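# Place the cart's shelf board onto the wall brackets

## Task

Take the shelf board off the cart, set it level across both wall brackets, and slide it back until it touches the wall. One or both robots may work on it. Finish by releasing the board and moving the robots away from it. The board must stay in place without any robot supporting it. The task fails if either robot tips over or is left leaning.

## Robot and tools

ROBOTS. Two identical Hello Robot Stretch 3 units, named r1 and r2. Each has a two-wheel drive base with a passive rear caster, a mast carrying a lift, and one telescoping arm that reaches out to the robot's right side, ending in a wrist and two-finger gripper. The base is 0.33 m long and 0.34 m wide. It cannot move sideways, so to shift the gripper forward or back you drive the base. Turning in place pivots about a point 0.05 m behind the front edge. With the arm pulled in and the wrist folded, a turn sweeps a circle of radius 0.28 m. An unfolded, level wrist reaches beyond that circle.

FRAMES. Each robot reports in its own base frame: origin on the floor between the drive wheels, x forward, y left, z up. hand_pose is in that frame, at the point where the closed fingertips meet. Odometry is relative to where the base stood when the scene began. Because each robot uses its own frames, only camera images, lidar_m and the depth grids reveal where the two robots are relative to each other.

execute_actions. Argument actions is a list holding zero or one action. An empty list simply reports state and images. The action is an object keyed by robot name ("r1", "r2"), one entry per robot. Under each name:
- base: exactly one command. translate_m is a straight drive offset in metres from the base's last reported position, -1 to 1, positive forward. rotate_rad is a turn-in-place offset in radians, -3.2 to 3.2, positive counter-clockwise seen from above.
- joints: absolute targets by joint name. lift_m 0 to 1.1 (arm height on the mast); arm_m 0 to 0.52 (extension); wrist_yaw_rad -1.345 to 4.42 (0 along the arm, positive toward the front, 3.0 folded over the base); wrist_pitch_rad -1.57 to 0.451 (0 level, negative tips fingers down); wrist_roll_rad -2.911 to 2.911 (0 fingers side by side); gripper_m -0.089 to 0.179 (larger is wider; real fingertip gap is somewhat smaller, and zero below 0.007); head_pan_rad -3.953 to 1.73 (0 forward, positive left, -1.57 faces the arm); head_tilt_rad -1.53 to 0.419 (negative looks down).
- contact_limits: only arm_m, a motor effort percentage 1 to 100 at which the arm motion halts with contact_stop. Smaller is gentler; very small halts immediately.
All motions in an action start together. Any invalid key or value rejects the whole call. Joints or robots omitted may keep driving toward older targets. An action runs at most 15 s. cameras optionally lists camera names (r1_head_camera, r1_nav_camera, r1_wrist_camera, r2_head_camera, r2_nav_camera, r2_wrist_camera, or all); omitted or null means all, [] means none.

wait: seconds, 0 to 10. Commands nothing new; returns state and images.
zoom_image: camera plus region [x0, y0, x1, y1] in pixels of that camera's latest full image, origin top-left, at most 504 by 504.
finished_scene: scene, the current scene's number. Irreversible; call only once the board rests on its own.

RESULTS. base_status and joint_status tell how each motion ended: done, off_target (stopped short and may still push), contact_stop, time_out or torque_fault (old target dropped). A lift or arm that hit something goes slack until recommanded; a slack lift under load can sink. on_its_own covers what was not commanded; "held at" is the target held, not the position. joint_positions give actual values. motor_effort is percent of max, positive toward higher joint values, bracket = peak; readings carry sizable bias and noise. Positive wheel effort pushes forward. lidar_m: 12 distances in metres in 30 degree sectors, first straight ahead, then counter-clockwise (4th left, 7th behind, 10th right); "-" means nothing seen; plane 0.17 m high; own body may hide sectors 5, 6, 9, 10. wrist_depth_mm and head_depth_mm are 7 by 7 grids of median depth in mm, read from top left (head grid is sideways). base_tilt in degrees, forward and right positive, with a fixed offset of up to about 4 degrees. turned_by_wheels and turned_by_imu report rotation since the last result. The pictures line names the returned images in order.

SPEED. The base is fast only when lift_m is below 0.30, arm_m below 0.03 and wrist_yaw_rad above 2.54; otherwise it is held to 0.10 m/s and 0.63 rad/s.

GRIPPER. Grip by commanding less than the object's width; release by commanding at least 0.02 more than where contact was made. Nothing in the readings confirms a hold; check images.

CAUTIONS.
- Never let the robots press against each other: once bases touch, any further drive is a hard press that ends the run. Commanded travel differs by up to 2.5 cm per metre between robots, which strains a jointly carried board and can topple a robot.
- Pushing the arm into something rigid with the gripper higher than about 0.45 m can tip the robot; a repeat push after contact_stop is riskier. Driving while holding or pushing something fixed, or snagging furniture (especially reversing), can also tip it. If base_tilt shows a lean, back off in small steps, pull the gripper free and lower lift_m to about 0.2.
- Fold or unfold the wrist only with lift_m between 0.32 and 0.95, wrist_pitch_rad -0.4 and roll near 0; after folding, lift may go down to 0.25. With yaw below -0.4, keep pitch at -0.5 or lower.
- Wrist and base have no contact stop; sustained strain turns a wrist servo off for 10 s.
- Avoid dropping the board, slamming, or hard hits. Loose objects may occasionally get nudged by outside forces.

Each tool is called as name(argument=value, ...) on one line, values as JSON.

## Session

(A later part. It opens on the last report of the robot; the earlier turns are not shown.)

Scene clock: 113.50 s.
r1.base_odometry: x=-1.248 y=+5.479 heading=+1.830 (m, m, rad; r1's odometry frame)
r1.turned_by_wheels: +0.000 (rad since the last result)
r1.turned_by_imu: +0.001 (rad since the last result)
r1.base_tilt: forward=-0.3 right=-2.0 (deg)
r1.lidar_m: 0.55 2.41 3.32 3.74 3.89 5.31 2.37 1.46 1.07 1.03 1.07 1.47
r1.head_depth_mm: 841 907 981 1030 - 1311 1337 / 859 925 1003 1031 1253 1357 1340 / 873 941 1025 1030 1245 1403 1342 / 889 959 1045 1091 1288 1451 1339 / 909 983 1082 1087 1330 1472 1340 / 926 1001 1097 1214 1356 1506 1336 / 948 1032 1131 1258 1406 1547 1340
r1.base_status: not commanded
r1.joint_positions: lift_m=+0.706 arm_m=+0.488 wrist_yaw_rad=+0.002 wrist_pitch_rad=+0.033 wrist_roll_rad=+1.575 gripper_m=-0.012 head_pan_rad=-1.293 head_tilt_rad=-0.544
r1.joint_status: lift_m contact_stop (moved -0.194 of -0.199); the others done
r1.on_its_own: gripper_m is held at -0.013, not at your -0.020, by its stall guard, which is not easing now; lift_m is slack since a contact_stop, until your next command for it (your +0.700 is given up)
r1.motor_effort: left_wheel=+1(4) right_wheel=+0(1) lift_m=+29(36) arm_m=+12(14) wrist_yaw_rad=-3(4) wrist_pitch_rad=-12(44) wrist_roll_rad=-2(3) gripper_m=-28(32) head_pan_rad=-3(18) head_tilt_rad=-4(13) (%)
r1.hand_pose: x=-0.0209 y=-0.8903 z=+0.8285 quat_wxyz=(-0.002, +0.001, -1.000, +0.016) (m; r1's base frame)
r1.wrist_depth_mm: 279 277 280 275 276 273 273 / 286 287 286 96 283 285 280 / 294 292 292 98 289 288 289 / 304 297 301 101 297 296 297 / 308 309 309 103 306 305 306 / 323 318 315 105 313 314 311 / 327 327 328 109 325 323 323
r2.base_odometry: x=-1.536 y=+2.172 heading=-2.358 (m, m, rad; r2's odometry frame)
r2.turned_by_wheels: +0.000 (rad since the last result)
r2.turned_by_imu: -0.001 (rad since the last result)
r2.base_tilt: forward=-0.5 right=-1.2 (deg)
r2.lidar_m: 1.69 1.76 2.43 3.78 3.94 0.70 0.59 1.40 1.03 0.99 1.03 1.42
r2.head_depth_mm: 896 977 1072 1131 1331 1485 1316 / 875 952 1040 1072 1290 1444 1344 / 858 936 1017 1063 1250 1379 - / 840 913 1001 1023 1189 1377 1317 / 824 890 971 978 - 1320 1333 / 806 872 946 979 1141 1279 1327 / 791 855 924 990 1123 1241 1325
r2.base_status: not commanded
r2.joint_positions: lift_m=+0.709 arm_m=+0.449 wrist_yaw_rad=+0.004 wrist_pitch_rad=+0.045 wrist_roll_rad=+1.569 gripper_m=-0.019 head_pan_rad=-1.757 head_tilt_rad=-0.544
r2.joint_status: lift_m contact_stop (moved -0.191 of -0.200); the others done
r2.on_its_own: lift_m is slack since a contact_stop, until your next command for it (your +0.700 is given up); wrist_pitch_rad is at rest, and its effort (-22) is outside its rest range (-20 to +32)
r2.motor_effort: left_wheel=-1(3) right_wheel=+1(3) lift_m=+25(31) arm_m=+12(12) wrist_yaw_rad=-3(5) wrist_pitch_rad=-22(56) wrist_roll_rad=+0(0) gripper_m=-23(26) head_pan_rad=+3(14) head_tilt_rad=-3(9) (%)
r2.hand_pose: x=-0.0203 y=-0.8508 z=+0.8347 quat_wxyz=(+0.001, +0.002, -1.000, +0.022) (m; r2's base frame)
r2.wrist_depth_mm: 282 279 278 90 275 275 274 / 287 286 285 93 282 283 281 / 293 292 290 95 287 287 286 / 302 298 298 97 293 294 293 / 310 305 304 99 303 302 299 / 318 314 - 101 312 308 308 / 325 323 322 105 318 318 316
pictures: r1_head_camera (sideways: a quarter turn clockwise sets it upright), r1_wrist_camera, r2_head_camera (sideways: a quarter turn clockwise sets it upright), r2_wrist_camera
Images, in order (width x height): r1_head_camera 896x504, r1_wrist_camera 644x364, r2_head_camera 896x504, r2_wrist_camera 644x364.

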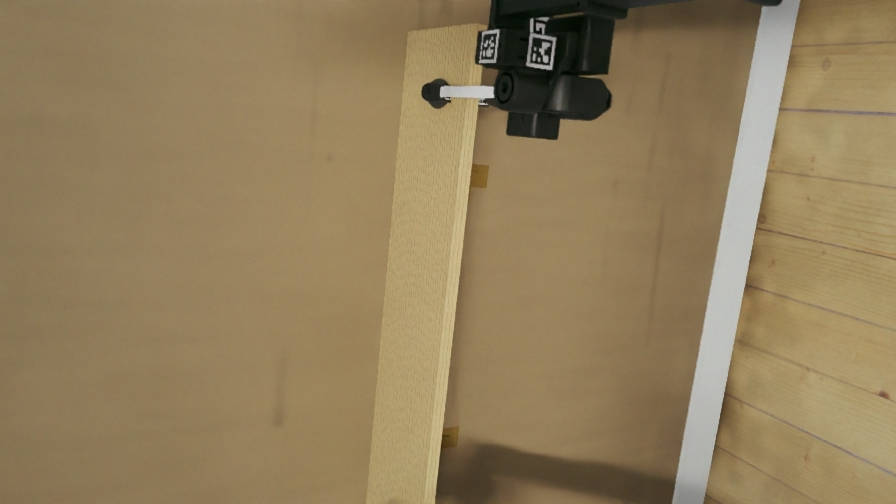

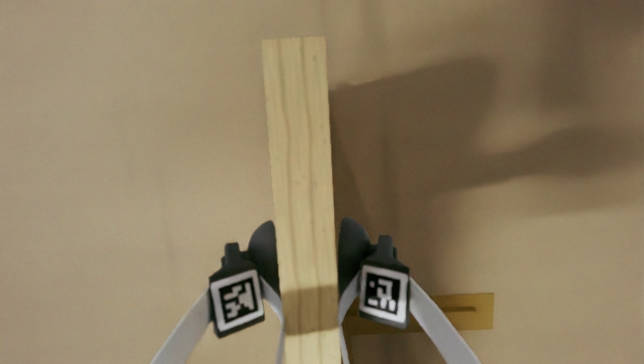

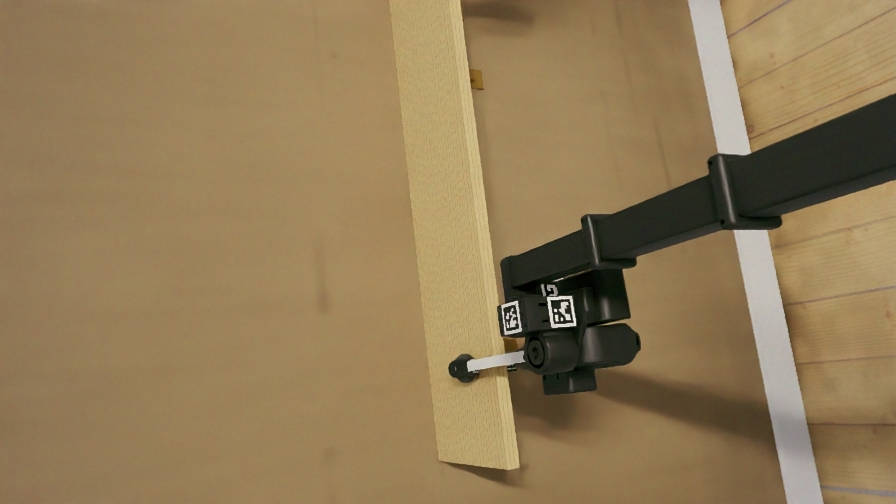

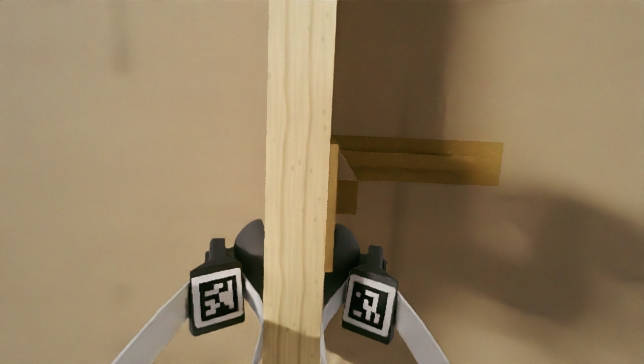

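execute_actions(actions=[{"r2":{"joints":{"gripper_m":0.07,"lift_m":0.712,"wrist_pitch_rad":0}},"r1":{"joints":{"gripper_m":0.07,"lift_m":0.709,"wrist_pitch_rad":0}}}], cameras=[])

execute_actions(actions=[{"r2":{"joints":{"arm_m":0.31}},"r1":{"joints":{"arm_m":0.35}}}], cameras=[])

execute_actions(actions=[{"r2":{"joints":{"gripper_m":0.0}},"r1":{"joints":{"gripper_m":0.0}}}], cameras=["r2_head_camera","r1_head_camera","r1_wrist_camera","r2_wrist_camera"])

Scene clock: 115.50 s.
r1.base_odometry: x=-1.248 y=+5.479 heading=+1.830 (m, m, rad; r1's odometry frame)
r1.turned_by_wheels: +0.000 (rad since the last result)
r1.turned_by_imu: -0.001 (rad since the last result)
r1.base_tilt: forward=-0.2 right=-1.7 (deg)
r1.lidar_m: 0.55 2.40 3.32 3.74 3.89 5.33 2.37 1.45 1.07 1.03 1.07 1.47
r1.head_depth_mm: 833 897 977 1018 - 1314 1334 / 844 919 1002 1005 1249 1353 1341 / 863 939 1022 1009 1250 1391 1327 / 881 953 1045 1065 1279 1455 1329 / 899 969 1070 1069 1315 1460 1328 / 916 1002 1094 1210 1366 1517 1328 / 940 1023 1124 1251 1408 1530 1340
r1.base_status: not commanded
r1.joint_positions: lift_m=+0.709 arm_m=+0.490 wrist_yaw_rad=+0.001 wrist_pitch_rad=+0.001 wrist_roll_rad=+1.575 gripper_m=+0.070 head_pan_rad=-1.294 head_tilt_rad=-0.545
r1.joint_status: all done
r1.motor_effort: left_wheel=+2(8) right_wheel=-2(11) lift_m=+27(29) arm_m=+2(13) wrist_yaw_rad=-1(4) wrist_pitch_rad=+0(21) wrist_roll_rad=-2(2) gripper_m=-1(91) head_pan_rad=-4(5) head_tilt_rad=-2(3) (%)
r1.hand_pose: x=-0.0212 y=-0.8910 z=+0.8237 quat_wxyz=(-0.002, +0.000, -1.000, +0.000) (m; r1's base frame)
r1.wrist_depth_mm: 266 269 267 273 276 278 278 / 273 274 90 279 281 283 285 / 282 281 280 284 287 287 291 / 290 288 286 289 293 300 300 / 292 298 197 299 301 304 307 / 301 305 99 308 - 313 318 / 315 313 314 264 322 324 327
r2.base_odometry: x=-1.536 y=+2.172 heading=-2.358 (m, m, rad; r2's odometry frame)
r2.turned_by_wheels: +0.000 (rad since the last result)
r2.turned_by_imu: +0.000 (rad since the last result)
r2.base_tilt: forward=-0.4 right=-1.0 (deg)
r2.lidar_m: 1.69 1.76 2.43 3.80 3.95 0.70 0.59 1.40 1.03 0.99 1.03 1.42
r2.head_depth_mm: 894 975 1066 1123 1330 1473 1313 / 875 953 1042 1073 1292 1455 1354 / 854 931 1019 1073 1248 1374 - / 837 903 984 1017 - 1370 1319 / 821 887 966 972 - 1316 1326 / 806 865 944 973 1142 1280 1325 / 787 853 922 985 1115 1237 1332
r2.base_status: not commanded
r2.joint_positions: lift_m=+0.712 arm_m=+0.450 wrist_yaw_rad=+0.004 wrist_pitch_rad=-0.002 wrist_roll_rad=+1.569 gripper_m=+0.070 head_pan_rad=-1.757 head_tilt_rad=-0.544
r2.joint_status: all done
r2.motor_effort: left_wheel=+0(2) right_wheel=-1(0) lift_m=+24(26) arm_m=+3(12) wrist_yaw_rad=-4(4) wrist_pitch_rad=+1(21) wrist_roll_rad=+1(0) gripper_m=-1(88) head_pan_rad=+3(3) head_tilt_rad=-2(3) (%)
r2.hand_pose: x=-0.0203 y=-0.8508 z=+0.8259 quat_wxyz=(+0.001, +0.002, -1.000, -0.002) (m; r2's base frame)
r2.wrist_depth_mm: 270 270 270 274 278 279 283 / 275 277 278 279 283 287 289 / 281 285 285 286 293 294 296 / 289 292 290 141 297 301 302 / 295 296 98 301 303 307 312 / 303 304 99 310 313 316 320 / 309 316 103 316 323 323 328
pictures: none
No camera images: the call's "cameras" was empty. Leave "cameras" out to get every camera's image.

Scene clock: 117.80 s.
r1.base_odometry: x=-1.248 y=+5.479 heading=+1.830 (m, m, rad; r1's odometry frame)
r1.turned_by_wheels: +0.000 (rad since the last result)
r1.turned_by_imu: +0.001 (rad since the last result)
r1.base_tilt: forward=-0.1 right=-1.7 (deg)
r1.lidar_m: 0.54 2.40 3.31 3.73 3.89 5.35 2.37 1.45 1.07 1.03 1.07 1.47
r1.head_depth_mm: 832 898 977 1029 1140 1360 1328 / 848 913 996 1016 1180 1396 1332 / 866 935 1013 1007 1246 1400 1344 / 884 959 1038 1064 1285 1442 1318 / 895 975 1069 1064 1322 1469 1318 / 917 997 1099 1220 1363 1509 1334 / 940 1026 1124 1247 1406 1526 1324
r1.base_status: not commanded
r1.joint_positions: lift_m=+0.709 arm_m=+0.350 wrist_yaw_rad=+0.001 wrist_pitch_rad=-0.017 wrist_roll_rad=+1.575 gripper_m=+0.070 head_pan_rad=-1.294 head_tilt_rad=-0.545
r1.joint_status: all done
r1.motor_effort: left_wheel=+2(1) right_wheel=-1(1) lift_m=+27(28) arm_m=-3(5) wrist_yaw_rad=-1(1) wrist_pitch_rad=+6(6) wrist_roll_rad=-2(2) gripper_m=+0(1) head_pan_rad=-4(3) head_tilt_rad=-3(2) (%)
r1.hand_pose: x=-0.0212 y=-0.7511 z=+0.8192 quat_wxyz=(-0.002, +0.000, -1.000, -0.009) (m; r1's base frame)
r1.wrist_depth_mm: 386 391 396 402 404 412 415 / 399 404 407 409 424 421 422 / 412 411 419 419 424 432 440 / 423 423 431 431 434 445 450 / 422 437 436 444 448 454 467 / 435 447 450 452 - 464 474 / 447 460 467 468 468 473 492
r2.base_odometry: x=-1.536 y=+2.172 heading=-2.358 (m, m, rad; r2's odometry frame)
r2.turned_by_wheels: +0.000 (rad since the last result)
r2.turned_by_imu: +0.000 (rad since the last result)
r2.base_tilt: forward=-0.4 right=-1.0 (deg)
r2.lidar_m: 1.69 1.77 2.43 3.80 3.94 0.70 0.59 1.40 1.03 0.99 1.03 1.42
r2.head_depth_mm: 897 975 1064 1128 1326 1478 1308 / 873 951 1037 1070 1293 1453 1341 / 857 929 1016 1067 1247 1399 - / 840 912 995 1016 1180 - 1327 / 821 891 964 1010 1159 - 1320 / 806 870 947 972 1135 1294 1315 / 790 854 924 989 1118 1241 1314
r2.base_status: not commanded
r2.joint_positions: lift_m=+0.712 arm_m=+0.310 wrist_yaw_rad=+0.001 wrist_pitch_rad=-0.017 wrist_roll_rad=+1.570 gripper_m=+0.070 head_pan_rad=-1.757 head_tilt_rad=-0.544
r2.joint_status: all done
r2.motor_effort: left_wheel=+0(1) right_wheel=+0(1) lift_m=+24(25) arm_m=-3(4) wrist_yaw_rad=-2(3) wrist_pitch_rad=+8(8) wrist_roll_rad=+0(0) gripper_m=+0(1) head_pan_rad=+3(3) head_tilt_rad=-3(3) (%)
r2.hand_pose: x=-0.0210 y=-0.7111 z=+0.8222 quat_wxyz=(+0.001, +0.001, -1.000, -0.009) (m; r2's base frame)
r2.wrist_depth_mm: 396 397 404 406 407 416 424 / 403 406 413 417 424 429 430 / 412 413 421 422 428 438 443 / 420 425 432 435 444 448 457 / 430 433 441 444 448 456 465 / 441 444 447 459 462 468 474 / 452 460 458 467 477 482 489
pictures: none
No camera images: the call's "cameras" was empty. Leave "cameras" out to get every camera's image.

Scene clock: 119.00 s.
r1.base_odometry: x=-1.248 y=+5.479 heading=+1.830 (m, m, rad; r1's odometry frame)
r1.turned_by_wheels: +0.000 (rad since the last result)
r1.turned_by_imu: +0.000 (rad since the last result)
r1.base_tilt: forward=-0.2 right=-1.7 (deg)
r1.lidar_m: 0.55 2.41 3.33 3.72 3.90 5.37 2.37 1.46 1.07 1.03 1.07 1.47
r1.head_depth_mm: 836 902 973 1031 1136 1358 1327 / 849 914 996 1013 1187 1399 1335 / 862 937 1018 1013 1249 1399 1328 / 880 955 1044 1067 1288 1431 1328 / 898 974 1068 1063 1320 1471 1338 / 919 997 1092 1216 1361 1504 1333 / 939 1024 1128 1253 1408 1531 1333
r1.base_status: not commanded
r1.joint_positions: lift_m=+0.709 arm_m=+0.350 wrist_yaw_rad=+0.001 wrist_pitch_rad=-0.017 wrist_roll_rad=+1.575 gripper_m=+0.000 head_pan_rad=-1.294 head_tilt_rad=-0.545
r1.joint_status: all done
r1.motor_effort: left_wheel=+2(2) right_wheel=-1(1) lift_m=+28(28) arm_m=-3(2) wrist_yaw_rad=-1(0) wrist_pitch_rad=+6(6) wrist_roll_rad=-2(2) gripper_m=-3(93) head_pan_rad=-3(3) head_tilt_rad=-3(3) (%)
r1.hand_pose: x=-0.0212 y=-0.7511 z=+0.8192 quat_wxyz=(-0.002, +0.000, -1.000, -0.009) (m; r1's base frame)
r1.wrist_depth_mm: 387 395 397 400 402 409 418 / 402 405 405 412 417 426 430 / 404 412 417 420 427 433 442 / 422 421 424 432 445 439 452 / 425 438 436 438 452 457 464 / 444 443 445 - 459 472 477 / 455 452 460 471 470 479 486
r2.base_odometry: x=-1.536 y=+2.172 heading=-2.358 (m, m, rad; r2's odometry frame)
r2.turned_by_wheels: +0.000 (rad since the last result)
r2.turned_by_imu: +0.000 (rad since the last result)
r2.base_tilt: forward=-0.4 right=-1.1 (deg)
r2.lidar_m: 1.70 1.76 2.43 3.78 3.93 0.70 0.59 1.40 1.03 0.99 1.03 1.42
r2.head_depth_mm: 895 972 1067 1120 1332 1482 1312 / 874 950 1042 1065 1287 1459 1351 / 855 929 1012 1066 1245 1396 - / 837 908 989 1019 1183 - 1315 / 822 886 968 1007 1155 - 1316 / 806 873 946 972 1144 1287 1322 / 788 852 919 988 1110 1237 1314
r2.base_status: not commanded
r2.joint_positions: lift_m=+0.712 arm_m=+0.310 wrist_yaw_rad=+0.001 wrist_pitch_rad=-0.017 wrist_roll_rad=+1.570 gripper_m=+0.000 head_pan_rad=-1.757 head_tilt_rad=-0.544
r2.joint_status: all done
r2.motor_effort: left_wheel=-1(0) right_wheel=+0(0) lift_m=+25(24) arm_m=-4(3) wrist_yaw_rad=-1(1) wrist_pitch_rad=+8(8) wrist_roll_rad=+0(0) gripper_m=-2(88) head_pan_rad=+4(3) head_tilt_rad=-2(3) (%)
r2.hand_pose: x=-0.0210 y=-0.7111 z=+0.8222 quat_wxyz=(+0.001, +0.001, -1.000, -0.009) (m; r2's base frame)
r2.wrist_depth_mm: 393 399 408 410 412 416 425 / 400 406 411 415 422 426 427 / 410 417 419 422 429 439 448 / 419 430 431 437 441 451 457 / 431 439 439 442 455 463 467 / 443 449 448 - 465 469 481 / 453 451 468 470 483 482 492
pictures: r1_head_camera (sideways: a quarter turn clockwise sets it upright), r1_wrist_camera, r2_head_camera (sideways: a quarter turn clockwise sets it upright), r2_wrist_camera
Images, in order (width x height): r1_head_camera 896x504, r1_wrist_camera 644x364, r2_head_camera 896x504, r2_wrist_camera 644x364.

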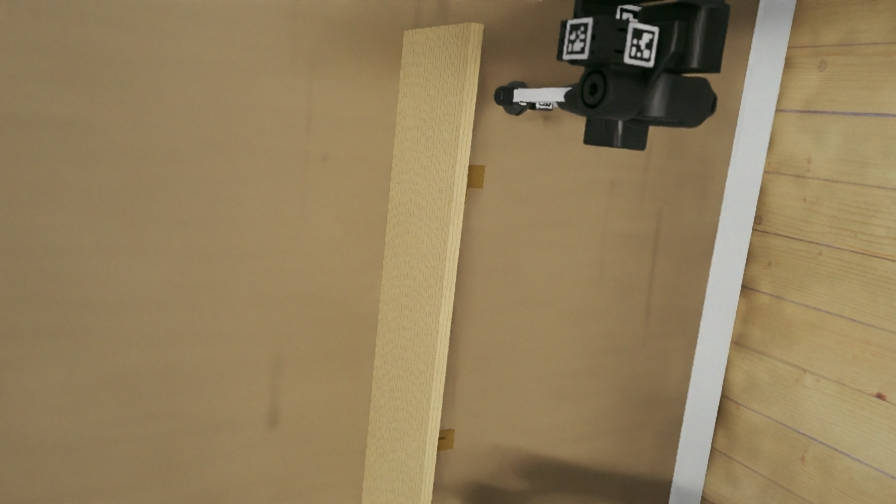

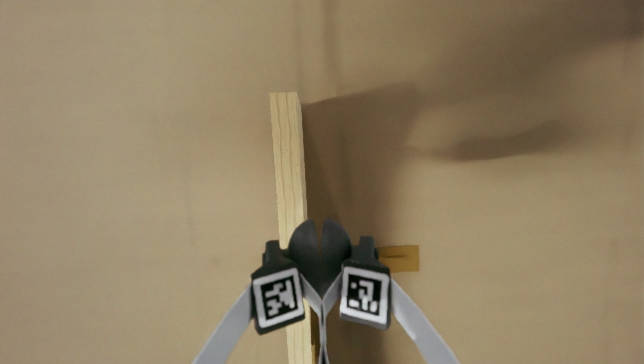

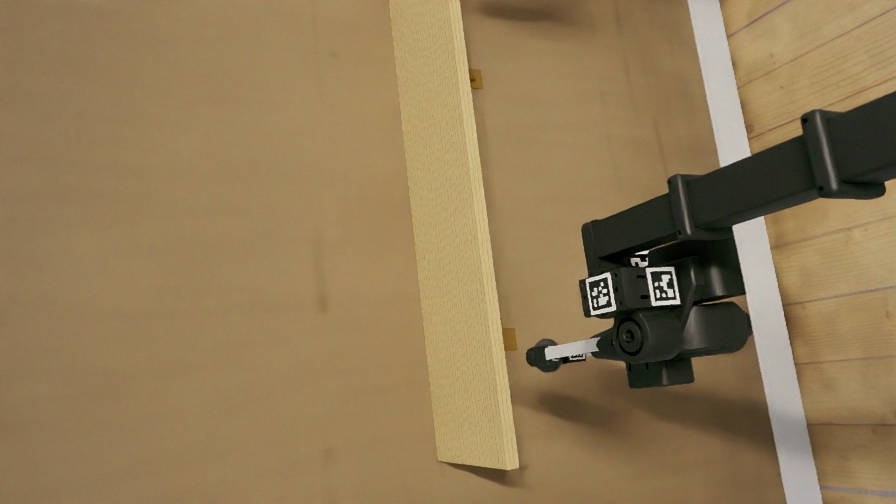

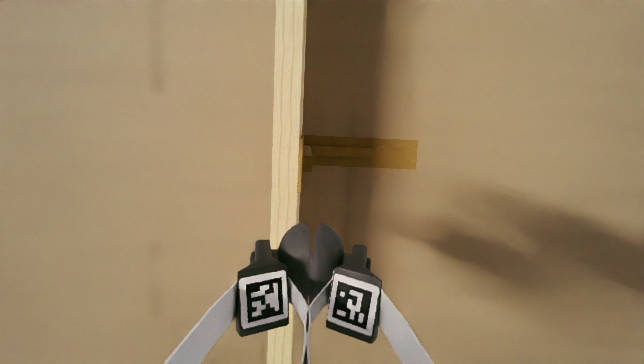

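execute_actions(actions=[{"r2":{"joints":{"lift_m":0.733}},"r1":{"joints":{"lift_m":0.73}}}], cameras=[])

execute_actions(actions=[{"r2":{"joints":{"arm_m":0.5},"contact_limits":{"arm_m":12}},"r1":{"joints":{"arm_m":0.52},"contact_limits":{"arm_m":12}}}], cameras=["r2_head_camera","r1_head_camera","r1_wrist_camera","r2_wrist_camera"])

Scene clock: 122.13 s.
r1.base_odometry: x=-1.248 y=+5.479 heading=+1.830 (m, m, rad; r1's odometry frame)
r1.turned_by_wheels: +0.000 (rad since the last result)
r1.turned_by_imu: +0.001 (rad since the last result)
r1.base_tilt: forward=-0.2 right=-1.7 (deg)
r1.lidar_m: 0.55 2.41 3.29 3.74 3.90 5.34 2.37 1.45 1.06 1.03 1.07 1.47
r1.head_depth_mm: 833 896 974 1040 1136 1352 1333 / 849 916 996 1012 1183 1382 1335 / 868 932 1018 1013 1244 1400 1330 / 881 954 1041 1069 1280 1444 1329 / 898 977 1072 1069 1323 1461 1333 / 920 998 1097 1224 1360 1506 1332 / 939 1026 1127 1250 1396 1530 1327
r1.base_status: not commanded
r1.joint_positions: lift_m=+0.730 arm_m=+0.350 wrist_yaw_rad=+0.001 wrist_pitch_rad=-0.017 wrist_roll_rad=+1.575 gripper_m=+0.000 head_pan_rad=-1.294 head_tilt_rad=-0.545
r1.joint_status: all done
r1.motor_effort: left_wheel=+2(2) right_wheel=-1(2) lift_m=+35(35) arm_m=-3(3) wrist_yaw_rad=-1(1) wrist_pitch_rad=+6(6) wrist_roll_rad=-2(2) gripper_m=-3(4) head_pan_rad=-3(4) head_tilt_rad=-2(3) (%)
r1.hand_pose: x=-0.0212 y=-0.7511 z=+0.8398 quat_wxyz=(-0.002, +0.000, -1.000, -0.009) (m; r1's base frame)
r1.wrist_depth_mm: 390 399 402 409 403 406 418 / 395 399 407 416 413 422 423 / 409 406 420 418 430 436 438 / 415 423 428 423 437 446 445 / 432 436 441 450 444 459 465 / 436 448 448 - 454 467 475 / 452 455 464 473 476 475 491
r2.base_odometry: x=-1.536 y=+2.172 heading=-2.358 (m, m, rad; r2's odometry frame)
r2.turned_by_wheels: +0.000 (rad since the last result)
r2.turned_by_imu: +0.001 (rad since the last result)
r2.base_tilt: forward=-0.4 right=-1.1 (deg)
r2.lidar_m: 1.69 1.76 2.43 3.79 3.93 0.70 0.59 1.40 1.02 0.99 1.03 1.42
r2.head_depth_mm: 892 973 1074 1129 1330 1486 1313 / 876 950 1040 1072 1290 1455 1341 / 858 932 1019 1064 1245 - 1249 / 837 911 989 1024 1175 1401 1316 / 822 891 968 1005 1150 1368 1325 / 807 870 944 971 1135 1275 1324 / 792 852 924 985 1108 1242 1319
r2.base_status: not commanded
r2.joint_positions: lift_m=+0.733 arm_m=+0.310 wrist_yaw_rad=+0.001 wrist_pitch_rad=-0.017 wrist_roll_rad=+1.570 gripper_m=+0.000 head_pan_rad=-1.757 head_tilt_rad=-0.544
r2.joint_status: all done
r2.motor_effort: left_wheel=+0(1) right_wheel=+0(0) lift_m=+31(28) arm_m=-3(3) wrist_yaw_rad=-1(1) wrist_pitch_rad=+8(8) wrist_roll_rad=+0(0) gripper_m=-2(2) head_pan_rad=+4(3) head_tilt_rad=-2(2) (%)
r2.hand_pose: x=-0.0210 y=-0.7111 z=+0.8429 quat_wxyz=(+0.001, +0.001, -1.000, -0.009) (m; r2's base frame)
r2.wrist_depth_mm: 395 399 402 407 416 418 425 / 401 402 411 415 422 430 431 / 411 417 422 424 427 433 446 / 418 427 428 435 444 450 459 / 426 435 442 446 452 462 468 / 439 447 451 - 465 472 471 / 453 455 464 469 474 486 488
pictures: none
No camera images: the call's "cameras" was empty. Leave "cameras" out to get every camera's image.

Scene clock: 124.67 s.
r1.base_odometry: x=-1.248 y=+5.479 heading=+1.830 (m, m, rad; r1's odometry frame)
r1.turned_by_wheels: +0.000 (rad since the last result)
r1.turned_by_imu: -0.002 (rad since the last result)
r1.base_tilt: forward=-0.2 right=-1.8 (deg)
r1.lidar_m: 0.55 2.40 3.33 3.73 3.87 5.39 2.40 1.46 1.07 1.03 1.07 1.46
r1.head_depth_mm: 835 899 978 1025 - 1333 1335 / 848 913 997 1011 - 1351 1334 / 866 936 1020 1008 1250 1401 1329 / 879 957 1050 1069 1286 1443 1336 / 899 981 1065 1069 1310 1458 1332 / 916 998 1093 1211 1369 1514 1325 / 940 1026 1125 1248 1401 1528 1334
r1.base_status: not commanded
r1.joint_positions: lift_m=+0.730 arm_m=+0.410 wrist_yaw_rad=+0.006 wrist_pitch_rad=-0.020 wrist_roll_rad=+1.575 gripper_m=+0.000 head_pan_rad=-1.294 head_tilt_rad=-0.545
r1.joint_status: arm_m contact_stop (moved +0.060 of +0.170)
joint sent to its limit — the command would take r1.arm_m past its upper limit, so that joint was sent only as far as its limit.
r1.on_its_own: arm_m is slack since a contact_stop, until your next command for it (your +0.520 is given up)
r1.motor_effort: left_wheel=+3(14) right_wheel=-4(7) lift_m=+33(35) arm_m=+0(13) wrist_yaw_rad=-6(7) wrist_pitch_rad=+8(13) wrist_roll_rad=-2(2) gripper_m=-3(5) head_pan_rad=-4(3) head_tilt_rad=-2(2) (%)
r1.contact_limits: arm_m 12 (drawing in: default 17, maximum 28; extending or still: default 23, maximum 38)
r1.hand_pose: x=-0.0198 y=-0.8110 z=+0.8391 quat_wxyz=(-0.002, +0.003, -1.000, -0.010) (m; r1's base frame)
r1.wrist_depth_mm: 333 335 343 346 351 356 361 / 341 345 351 356 356 361 370 / 353 353 362 366 371 370 380 / 356 363 372 368 378 383 388 / 369 376 374 377 392 392 406 / 384 382 391 - 397 405 409 / 387 395 401 406 411 423 426
r2.base_odometry: x=-1.536 y=+2.172 heading=-2.358 (m, m, rad; r2's odometry frame)
r2.turned_by_wheels: +0.000 (rad since the last result)
r2.turned_by_imu: -0.002 (rad since the last result)
r2.base_tilt: forward=-0.4 right=-1.1 (deg)
r2.lidar_m: 1.69 1.76 2.42 3.78 3.94 0.70 0.59 1.40 1.03 0.99 1.03 1.41
r2.head_depth_mm: 895 976 1074 1127 1338 1485 1312 / 877 954 1042 1071 1287 1454 1349 / 857 932 1021 1070 1248 1388 1256 / 839 912 994 1015 - 1384 1313 / 821 887 964 1012 - 1338 1324 / 804 868 943 975 1139 1278 1326 / 790 851 924 984 1115 1242 1316
r2.base_status: not commanded
r2.joint_positions: lift_m=+0.733 arm_m=+0.373 wrist_yaw_rad=+0.008 wrist_pitch_rad=-0.020 wrist_roll_rad=+1.570 gripper_m=+0.000 head_pan_rad=-1.757 head_tilt_rad=-0.545
r2.joint_status: arm_m contact_stop (moved +0.063 of +0.190)
r2.on_its_own: arm_m is slack since a contact_stop, until your next command for it (your +0.500 is given up)
r2.motor_effort: left_wheel=+1(9) right_wheel=-2(3) lift_m=+29(31) arm_m=+0(11) wrist_yaw_rad=-7(7) wrist_pitch_rad=+10(15) wrist_roll_rad=+0(0) gripper_m=-1(3) head_pan_rad=+3(3) head_tilt_rad=-2(2) (%)
r2.contact_limits: arm_m 12 (drawing in: default 20, maximum 33; extending or still: default 27, maximum 45)
r2.hand_pose: x=-0.0193 y=-0.7740 z=+0.8422 quat_wxyz=(+0.001, +0.004, -1.000, -0.010) (m; r2's base frame)
r2.wrist_depth_mm: 336 339 345 343 351 359 362 / 343 349 350 352 363 367 372 / 351 355 358 359 370 373 381 / 356 366 365 368 377 386 393 / 366 371 377 381 390 394 399 / 378 380 387 - 399 403 412 / 389 391 399 188 411 415 420
pictures: r1_head_camera (sideways: a quarter turn clockwise sets it upright), r1_wrist_camera, r2_head_camera (sideways: a quarter turn clockwise sets it upright), r2_wrist_camera
Images, in order (width x height): r1_head_camera 896x504, r1_wrist_camera 644x364, r2_head_camera 896x504, r2_wrist_camera 644x364.

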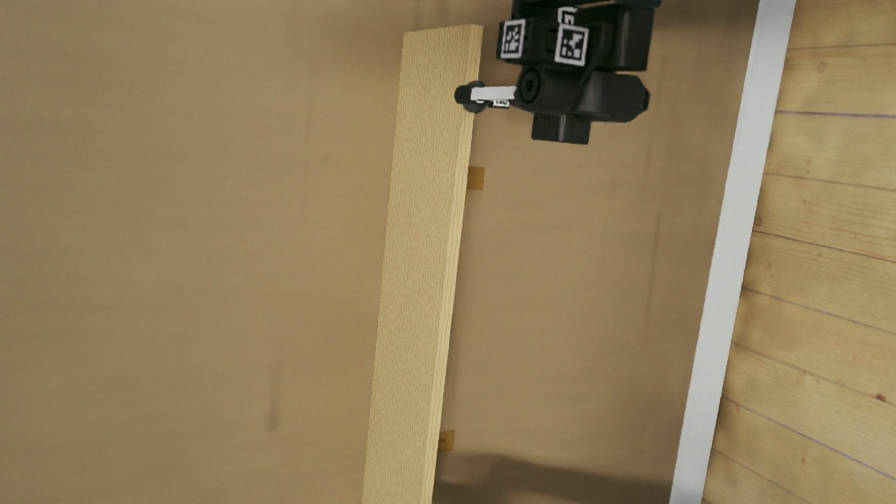

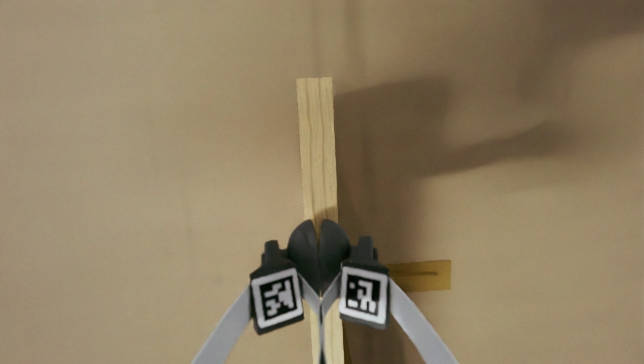

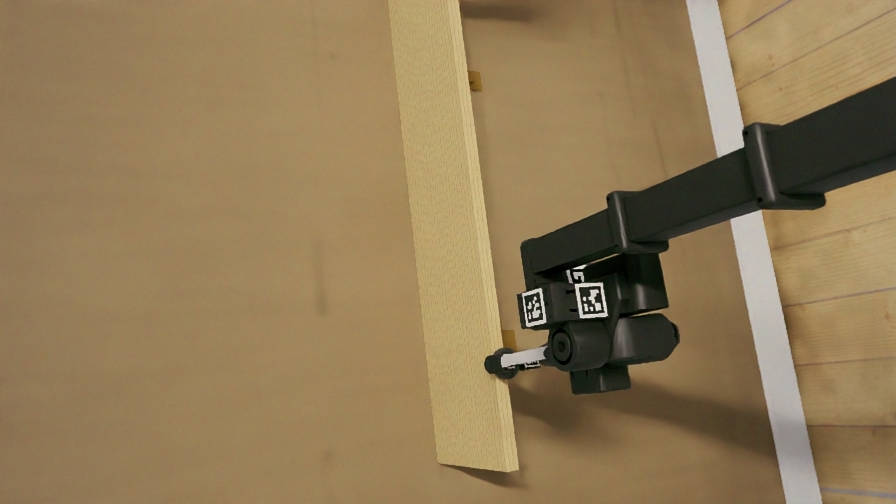

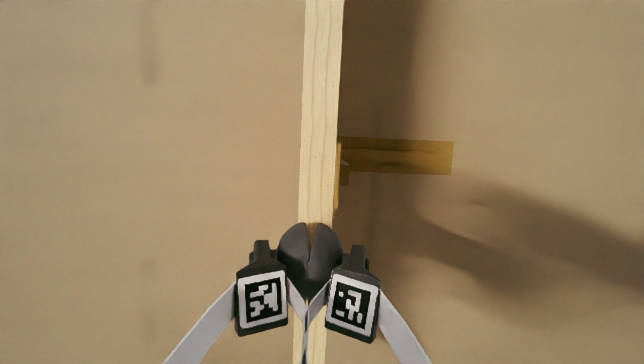

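execute_actions(actions=[{"r2":{"joints":{"arm_m":0.41},"contact_limits":{"arm_m":20}},"r1":{"joints":{"arm_m":0.445},"contact_limits":{"arm_m":18}}}], cameras=["r2_head_camera","r1_head_camera"])

Scene clock: 126.17 s.
r1.base_odometry: x=-1.248 y=+5.479 heading=+1.830 (m, m, rad; r1's odometry frame)
r1.turned_by_wheels: +0.000 (rad since the last result)
r1.turned_by_imu: +0.016 (rad since the last result)
r1.base_tilt: forward=-1.3 right=-3.5 (deg)
r1.lidar_m: 0.54 2.41 3.37 3.70 3.87 4.58 2.29 1.44 1.07 1.04 1.08 1.50
r1.head_depth_mm: 866 929 1001 1058 - 1325 1360 / 887 953 1028 1043 1276 1368 1359 / 907 977 1056 1101 1268 1407 1374 / 921 1001 1083 1095 1301 1456 1367 / 943 1018 1099 1165 1341 1489 1375 / 961 1051 1130 1179 1393 1529 1373 / 988 1072 1161 1187 1447 1563 1365
r1.base_status: not commanded
r1.joint_positions: lift_m=+0.730 arm_m=+0.443 wrist_yaw_rad=+0.010 wrist_pitch_rad=-0.106 wrist_roll_rad=+1.575 gripper_m=+0.000 head_pan_rad=-1.294 head_tilt_rad=-0.545
r1.joint_status: all done
r1.on_its_own: arm_m is at rest, and its effort (+16) is outside its rest range (-14 to +14); wrist_pitch_rad is at rest, and its effort (+40) is outside its rest range (-20 to +32)
r1.motor_effort: left_wheel=-1(3) right_wheel=-1(4) lift_m=+33(33) arm_m=+16(17) wrist_yaw_rad=-9(8) wrist_pitch_rad=+40(41) wrist_roll_rad=-2(2) gripper_m=-10(9) head_pan_rad=-4(3) head_tilt_rad=-3(2) (%)
r1.contact_limits: arm_m 18 (drawing in: default 17, maximum 28; extending or still: default 23, maximum 38)
r1.hand_pose: x=-0.0190 y=-0.8402 z=+0.8171 quat_wxyz=(-0.001, +0.005, -0.999, -0.054) (m; r1's base frame)
r1.wrist_depth_mm: 315 324 336 344 352 361 373 / 322 331 344 351 363 372 389 / 336 341 349 354 375 382 396 / 345 350 363 366 385 399 415 / 354 362 375 240 394 407 428 / 363 372 380 - 413 423 435 / 370 379 394 403 431 435 453
r2.base_odometry: x=-1.536 y=+2.172 heading=-2.358 (m, m, rad; r2's odometry frame)
r2.turned_by_wheels: +0.000 (rad since the last result)
r2.turned_by_imu: +0.016 (rad since the last result)
r2.base_tilt: forward=-1.7 right=-3.0 (deg)
r2.lidar_m: 1.70 1.77 2.46 3.77 3.95 0.60 0.58 1.39 1.03 1.00 1.04 1.45
r2.head_depth_mm: 926 1007 1098 1122 1338 1488 1326 / 911 987 1075 1123 1304 1463 1377 / 893 961 1044 1086 1264 1386 1288 / 874 947 1026 1066 - 1382 1349 / 861 924 1004 1046 - 1333 1352 / 842 907 978 1030 1162 1286 1368 / 828 891 960 1030 1143 1258 1333
r2.base_status: not commanded
r2.joint_positions: lift_m=+0.733 arm_m=+0.408 wrist_yaw_rad=+0.015 wrist_pitch_rad=-0.106 wrist_roll_rad=+1.570 gripper_m=+0.000 head_pan_rad=-1.757 head_tilt_rad=-0.545
r2.joint_status: all done
r2.on_its_own: arm_m is at rest, and its effort (+16) is outside its rest range (-14 to +14); wrist_yaw_rad is at rest, and its effort (-13) is outside its rest range (-12 to +12); wrist_pitch_rad is at rest, and its effort (+52) is outside its rest range (-20 to +32)
r2.motor_effort: left_wheel=-3(5) right_wheel=+0(2) lift_m=+29(29) arm_m=+16(17) wrist_yaw_rad=-13(12) wrist_pitch_rad=+52(53) wrist_roll_rad=+0(0) gripper_m=-8(8) head_pan_rad=+4(3) head_tilt_rad=-1(3) (%)
r2.contact_limits: arm_m 20 (drawing in: default 20, maximum 33; extending or still: default 27, maximum 45)
r2.hand_pose: x=-0.0175 y=-0.8055 z=+0.8204 quat_wxyz=(+0.001, +0.008, -0.999, -0.053) (m; r2's base frame)
r2.wrist_depth_mm: 319 325 333 200 352 364 375 / 326 335 344 196 364 372 384 / 335 344 351 192 370 385 397 / 341 350 360 187 381 399 409 / 352 359 371 373 398 408 422 / 358 371 379 - 409 420 434 / 372 383 397 404 423 433 455
pictures: r1_head_camera (sideways: a quarter turn clockwise sets it upright), r2_head_camera (sideways: a quarter turn clockwise sets it upright)
Images, in order (width x height): r1_head_camera 896x504, r2_head_camera 896x504.

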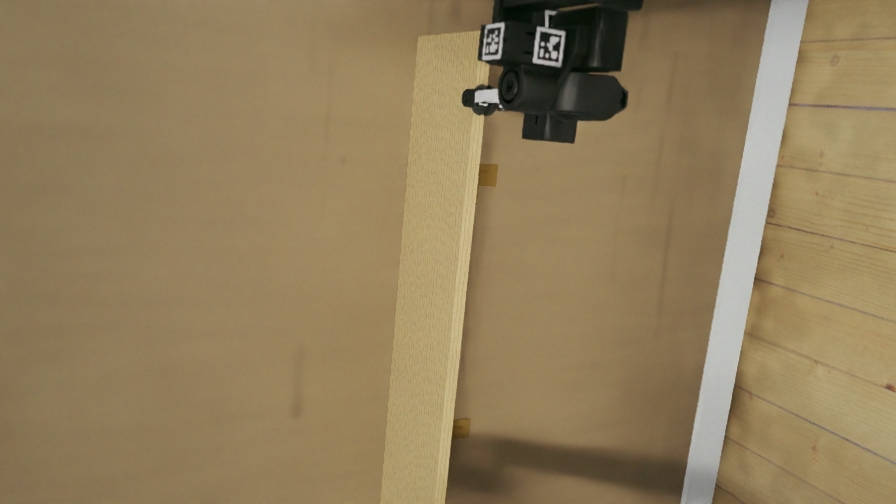

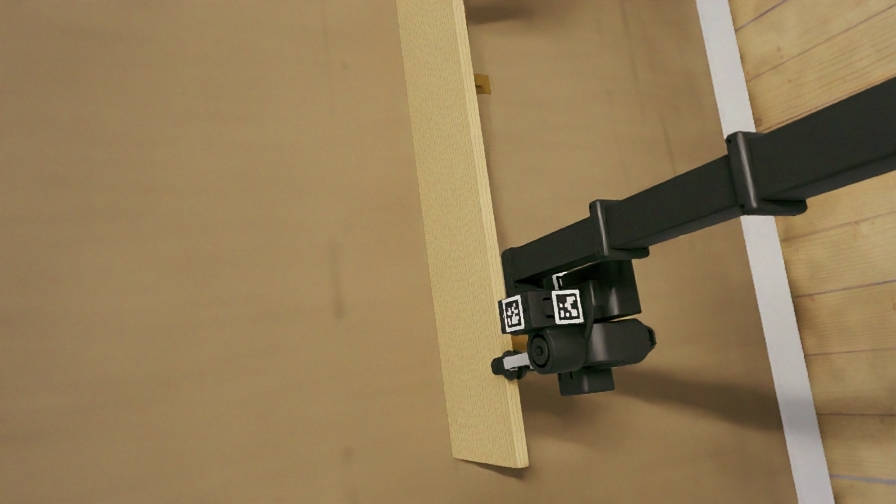

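It's against the wall (the robots are leaning). Retract now.

execute_actions(actions=[{"r2":{"joints":{"arm_m":0.1}},"r1":{"joints":{"arm_m":0.1}}}], cameras=["r2_head_camera","r1_head_camera","r2_nav_camera"])

Scene clock: 130.03 s.
r1.base_odometry: x=-1.248 y=+5.479 heading=+1.830 (m, m, rad; r1's odometry frame)
r1.turned_by_wheels: +0.000 (rad since the last result)
r1.turned_by_imu: -0.014 (rad since the last result)
r1.base_tilt: forward=-0.1 right=-1.7 (deg)
r1.lidar_m: 0.55 2.40 3.30 3.72 3.89 5.32 2.39 1.46 1.07 1.03 1.07 1.47
r1.head_depth_mm: 835 898 974 1036 1180 1311 1378 / 848 914 997 1014 1213 1369 - / 865 939 1016 1012 1241 1393 1371 / 881 955 1042 1070 1275 1450 1325 / 897 974 1069 1068 1309 1472 1319 / 920 1001 1097 1207 1357 1496 1329 / 938 1019 1114 1248 1398 1520 1325
r1.base_status: not commanded
r1.joint_positions: lift_m=+0.730 arm_m=+0.100 wrist_yaw_rad=+0.000 wrist_pitch_rad=-0.020 wrist_roll_rad=+1.575 gripper_m=+0.000 head_pan_rad=-1.294 head_tilt_rad=-0.545
r1.joint_status: all done
r1.motor_effort: left_wheel=+1(8) right_wheel=-1(13) lift_m=+32(33) arm_m=-3(15) wrist_yaw_rad=-1(8) wrist_pitch_rad=+8(40) wrist_roll_rad=-3(2) gripper_m=-3(9) head_pan_rad=-3(4) head_tilt_rad=-2(2) (%)
r1.hand_pose: x=-0.0213 y=-0.5010 z=+0.8391 quat_wxyz=(-0.002, +0.000, -1.000, -0.010) (m; r1's base frame)
r1.wrist_depth_mm: 599 623 617 616 627 645 657 / 631 638 638 641 644 679 671 / 646 644 654 645 676 689 687 / 647 683 662 682 694 709 716 / 673 669 685 682 701 697 731 / 692 691 707 - 713 743 733 / 701 721 732 731 727 746 759
r2.base_odometry: x=-1.536 y=+2.172 heading=-2.358 (m, m, rad; r2's odometry frame)
r2.turned_by_wheels: +0.000 (rad since the last result)
r2.turned_by_imu: -0.016 (rad since the last result)
r2.base_tilt: forward=-0.4 right=-1.0 (deg)
r2.lidar_m: 1.69 1.76 2.41 3.79 3.96 0.70 0.59 1.40 1.03 0.99 1.03 1.41
r2.head_depth_mm: 896 977 1076 1122 1342 1493 1320 / 873 953 1042 1067 1290 1443 1347 / 858 933 1017 1070 1252 1430 - / 840 908 993 1014 1216 1368 - / 819 893 968 1012 1181 1342 - / 808 867 946 973 1145 1280 1322 / 786 849 924 981 1111 1245 1319
r2.base_status: not commanded
r2.joint_positions: lift_m=+0.733 arm_m=+0.100 wrist_yaw_rad=+0.000 wrist_pitch_rad=-0.021 wrist_roll_rad=+1.570 gripper_m=+0.000 head_pan_rad=-1.757 head_tilt_rad=-0.545
r2.joint_status: all done
r2.motor_effort: left_wheel=-1(6) right_wheel=+1(13) lift_m=+28(29) arm_m=-3(15) wrist_yaw_rad=-1(14) wrist_pitch_rad=+10(53) wrist_roll_rad=+0(0) gripper_m=-2(8) head_pan_rad=+3(3) head_tilt_rad=-2(3) (%)
r2.hand_pose: x=-0.0213 y=-0.5010 z=+0.8420 quat_wxyz=(+0.001, +0.000, -1.000, -0.011) (m; r2's base frame)
r2.wrist_depth_mm: 586 591 591 596 608 625 636 / 587 607 616 619 621 626 647 / 615 607 621 629 641 644 653 / 617 621 636 651 648 670 673 / 637 647 657 658 666 690 696 / 651 673 668 - 681 699 698 / 667 667 683 700 705 708 724
pictures: r1_head_camera (sideways: a quarter turn clockwise sets it upright), r2_head_camera (sideways: a quarter turn clockwise sets it upright), r2_nav_camera (sideways: a quarter turn counterclockwise sets it upright)
Images, in order (width x height): r1_head_camera 896x504, r2_head_camera 896x504, r2_nav_camera 672x504.

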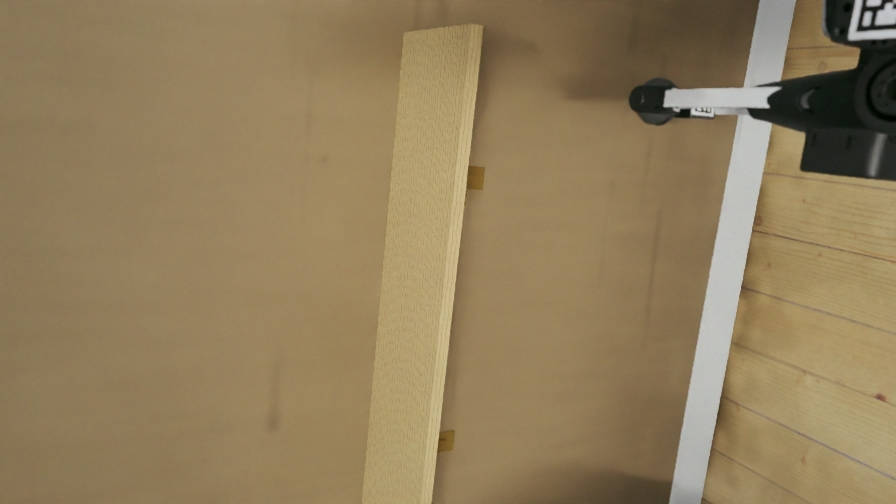

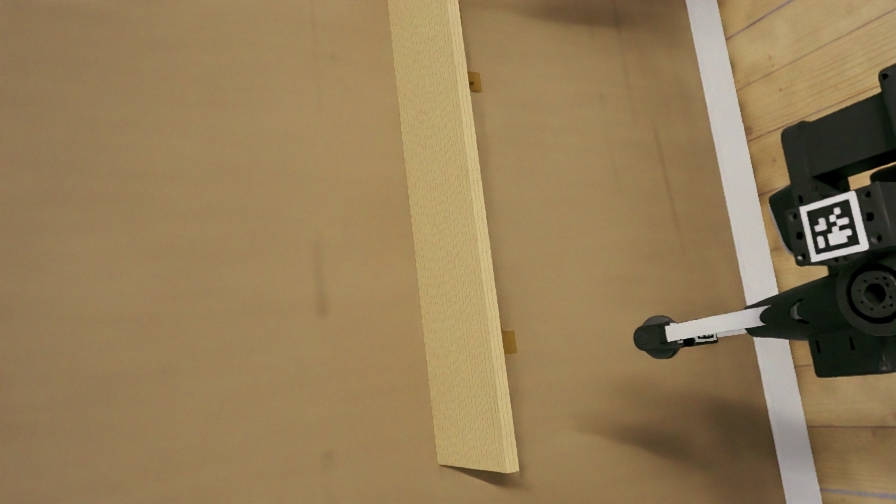

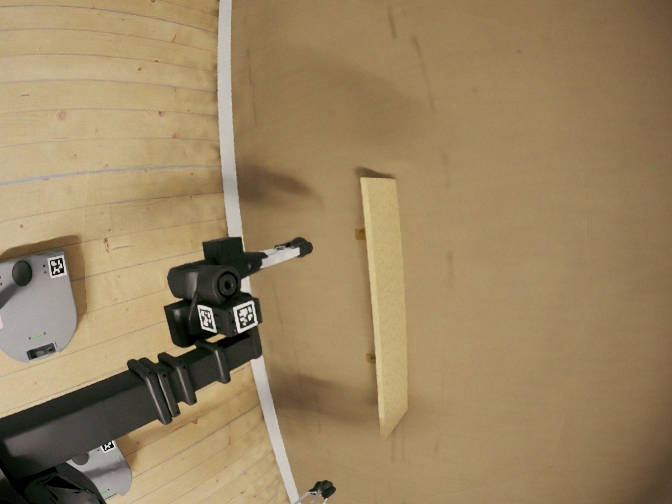

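finished_scene(scene=1)

The scene is finished: the task was done.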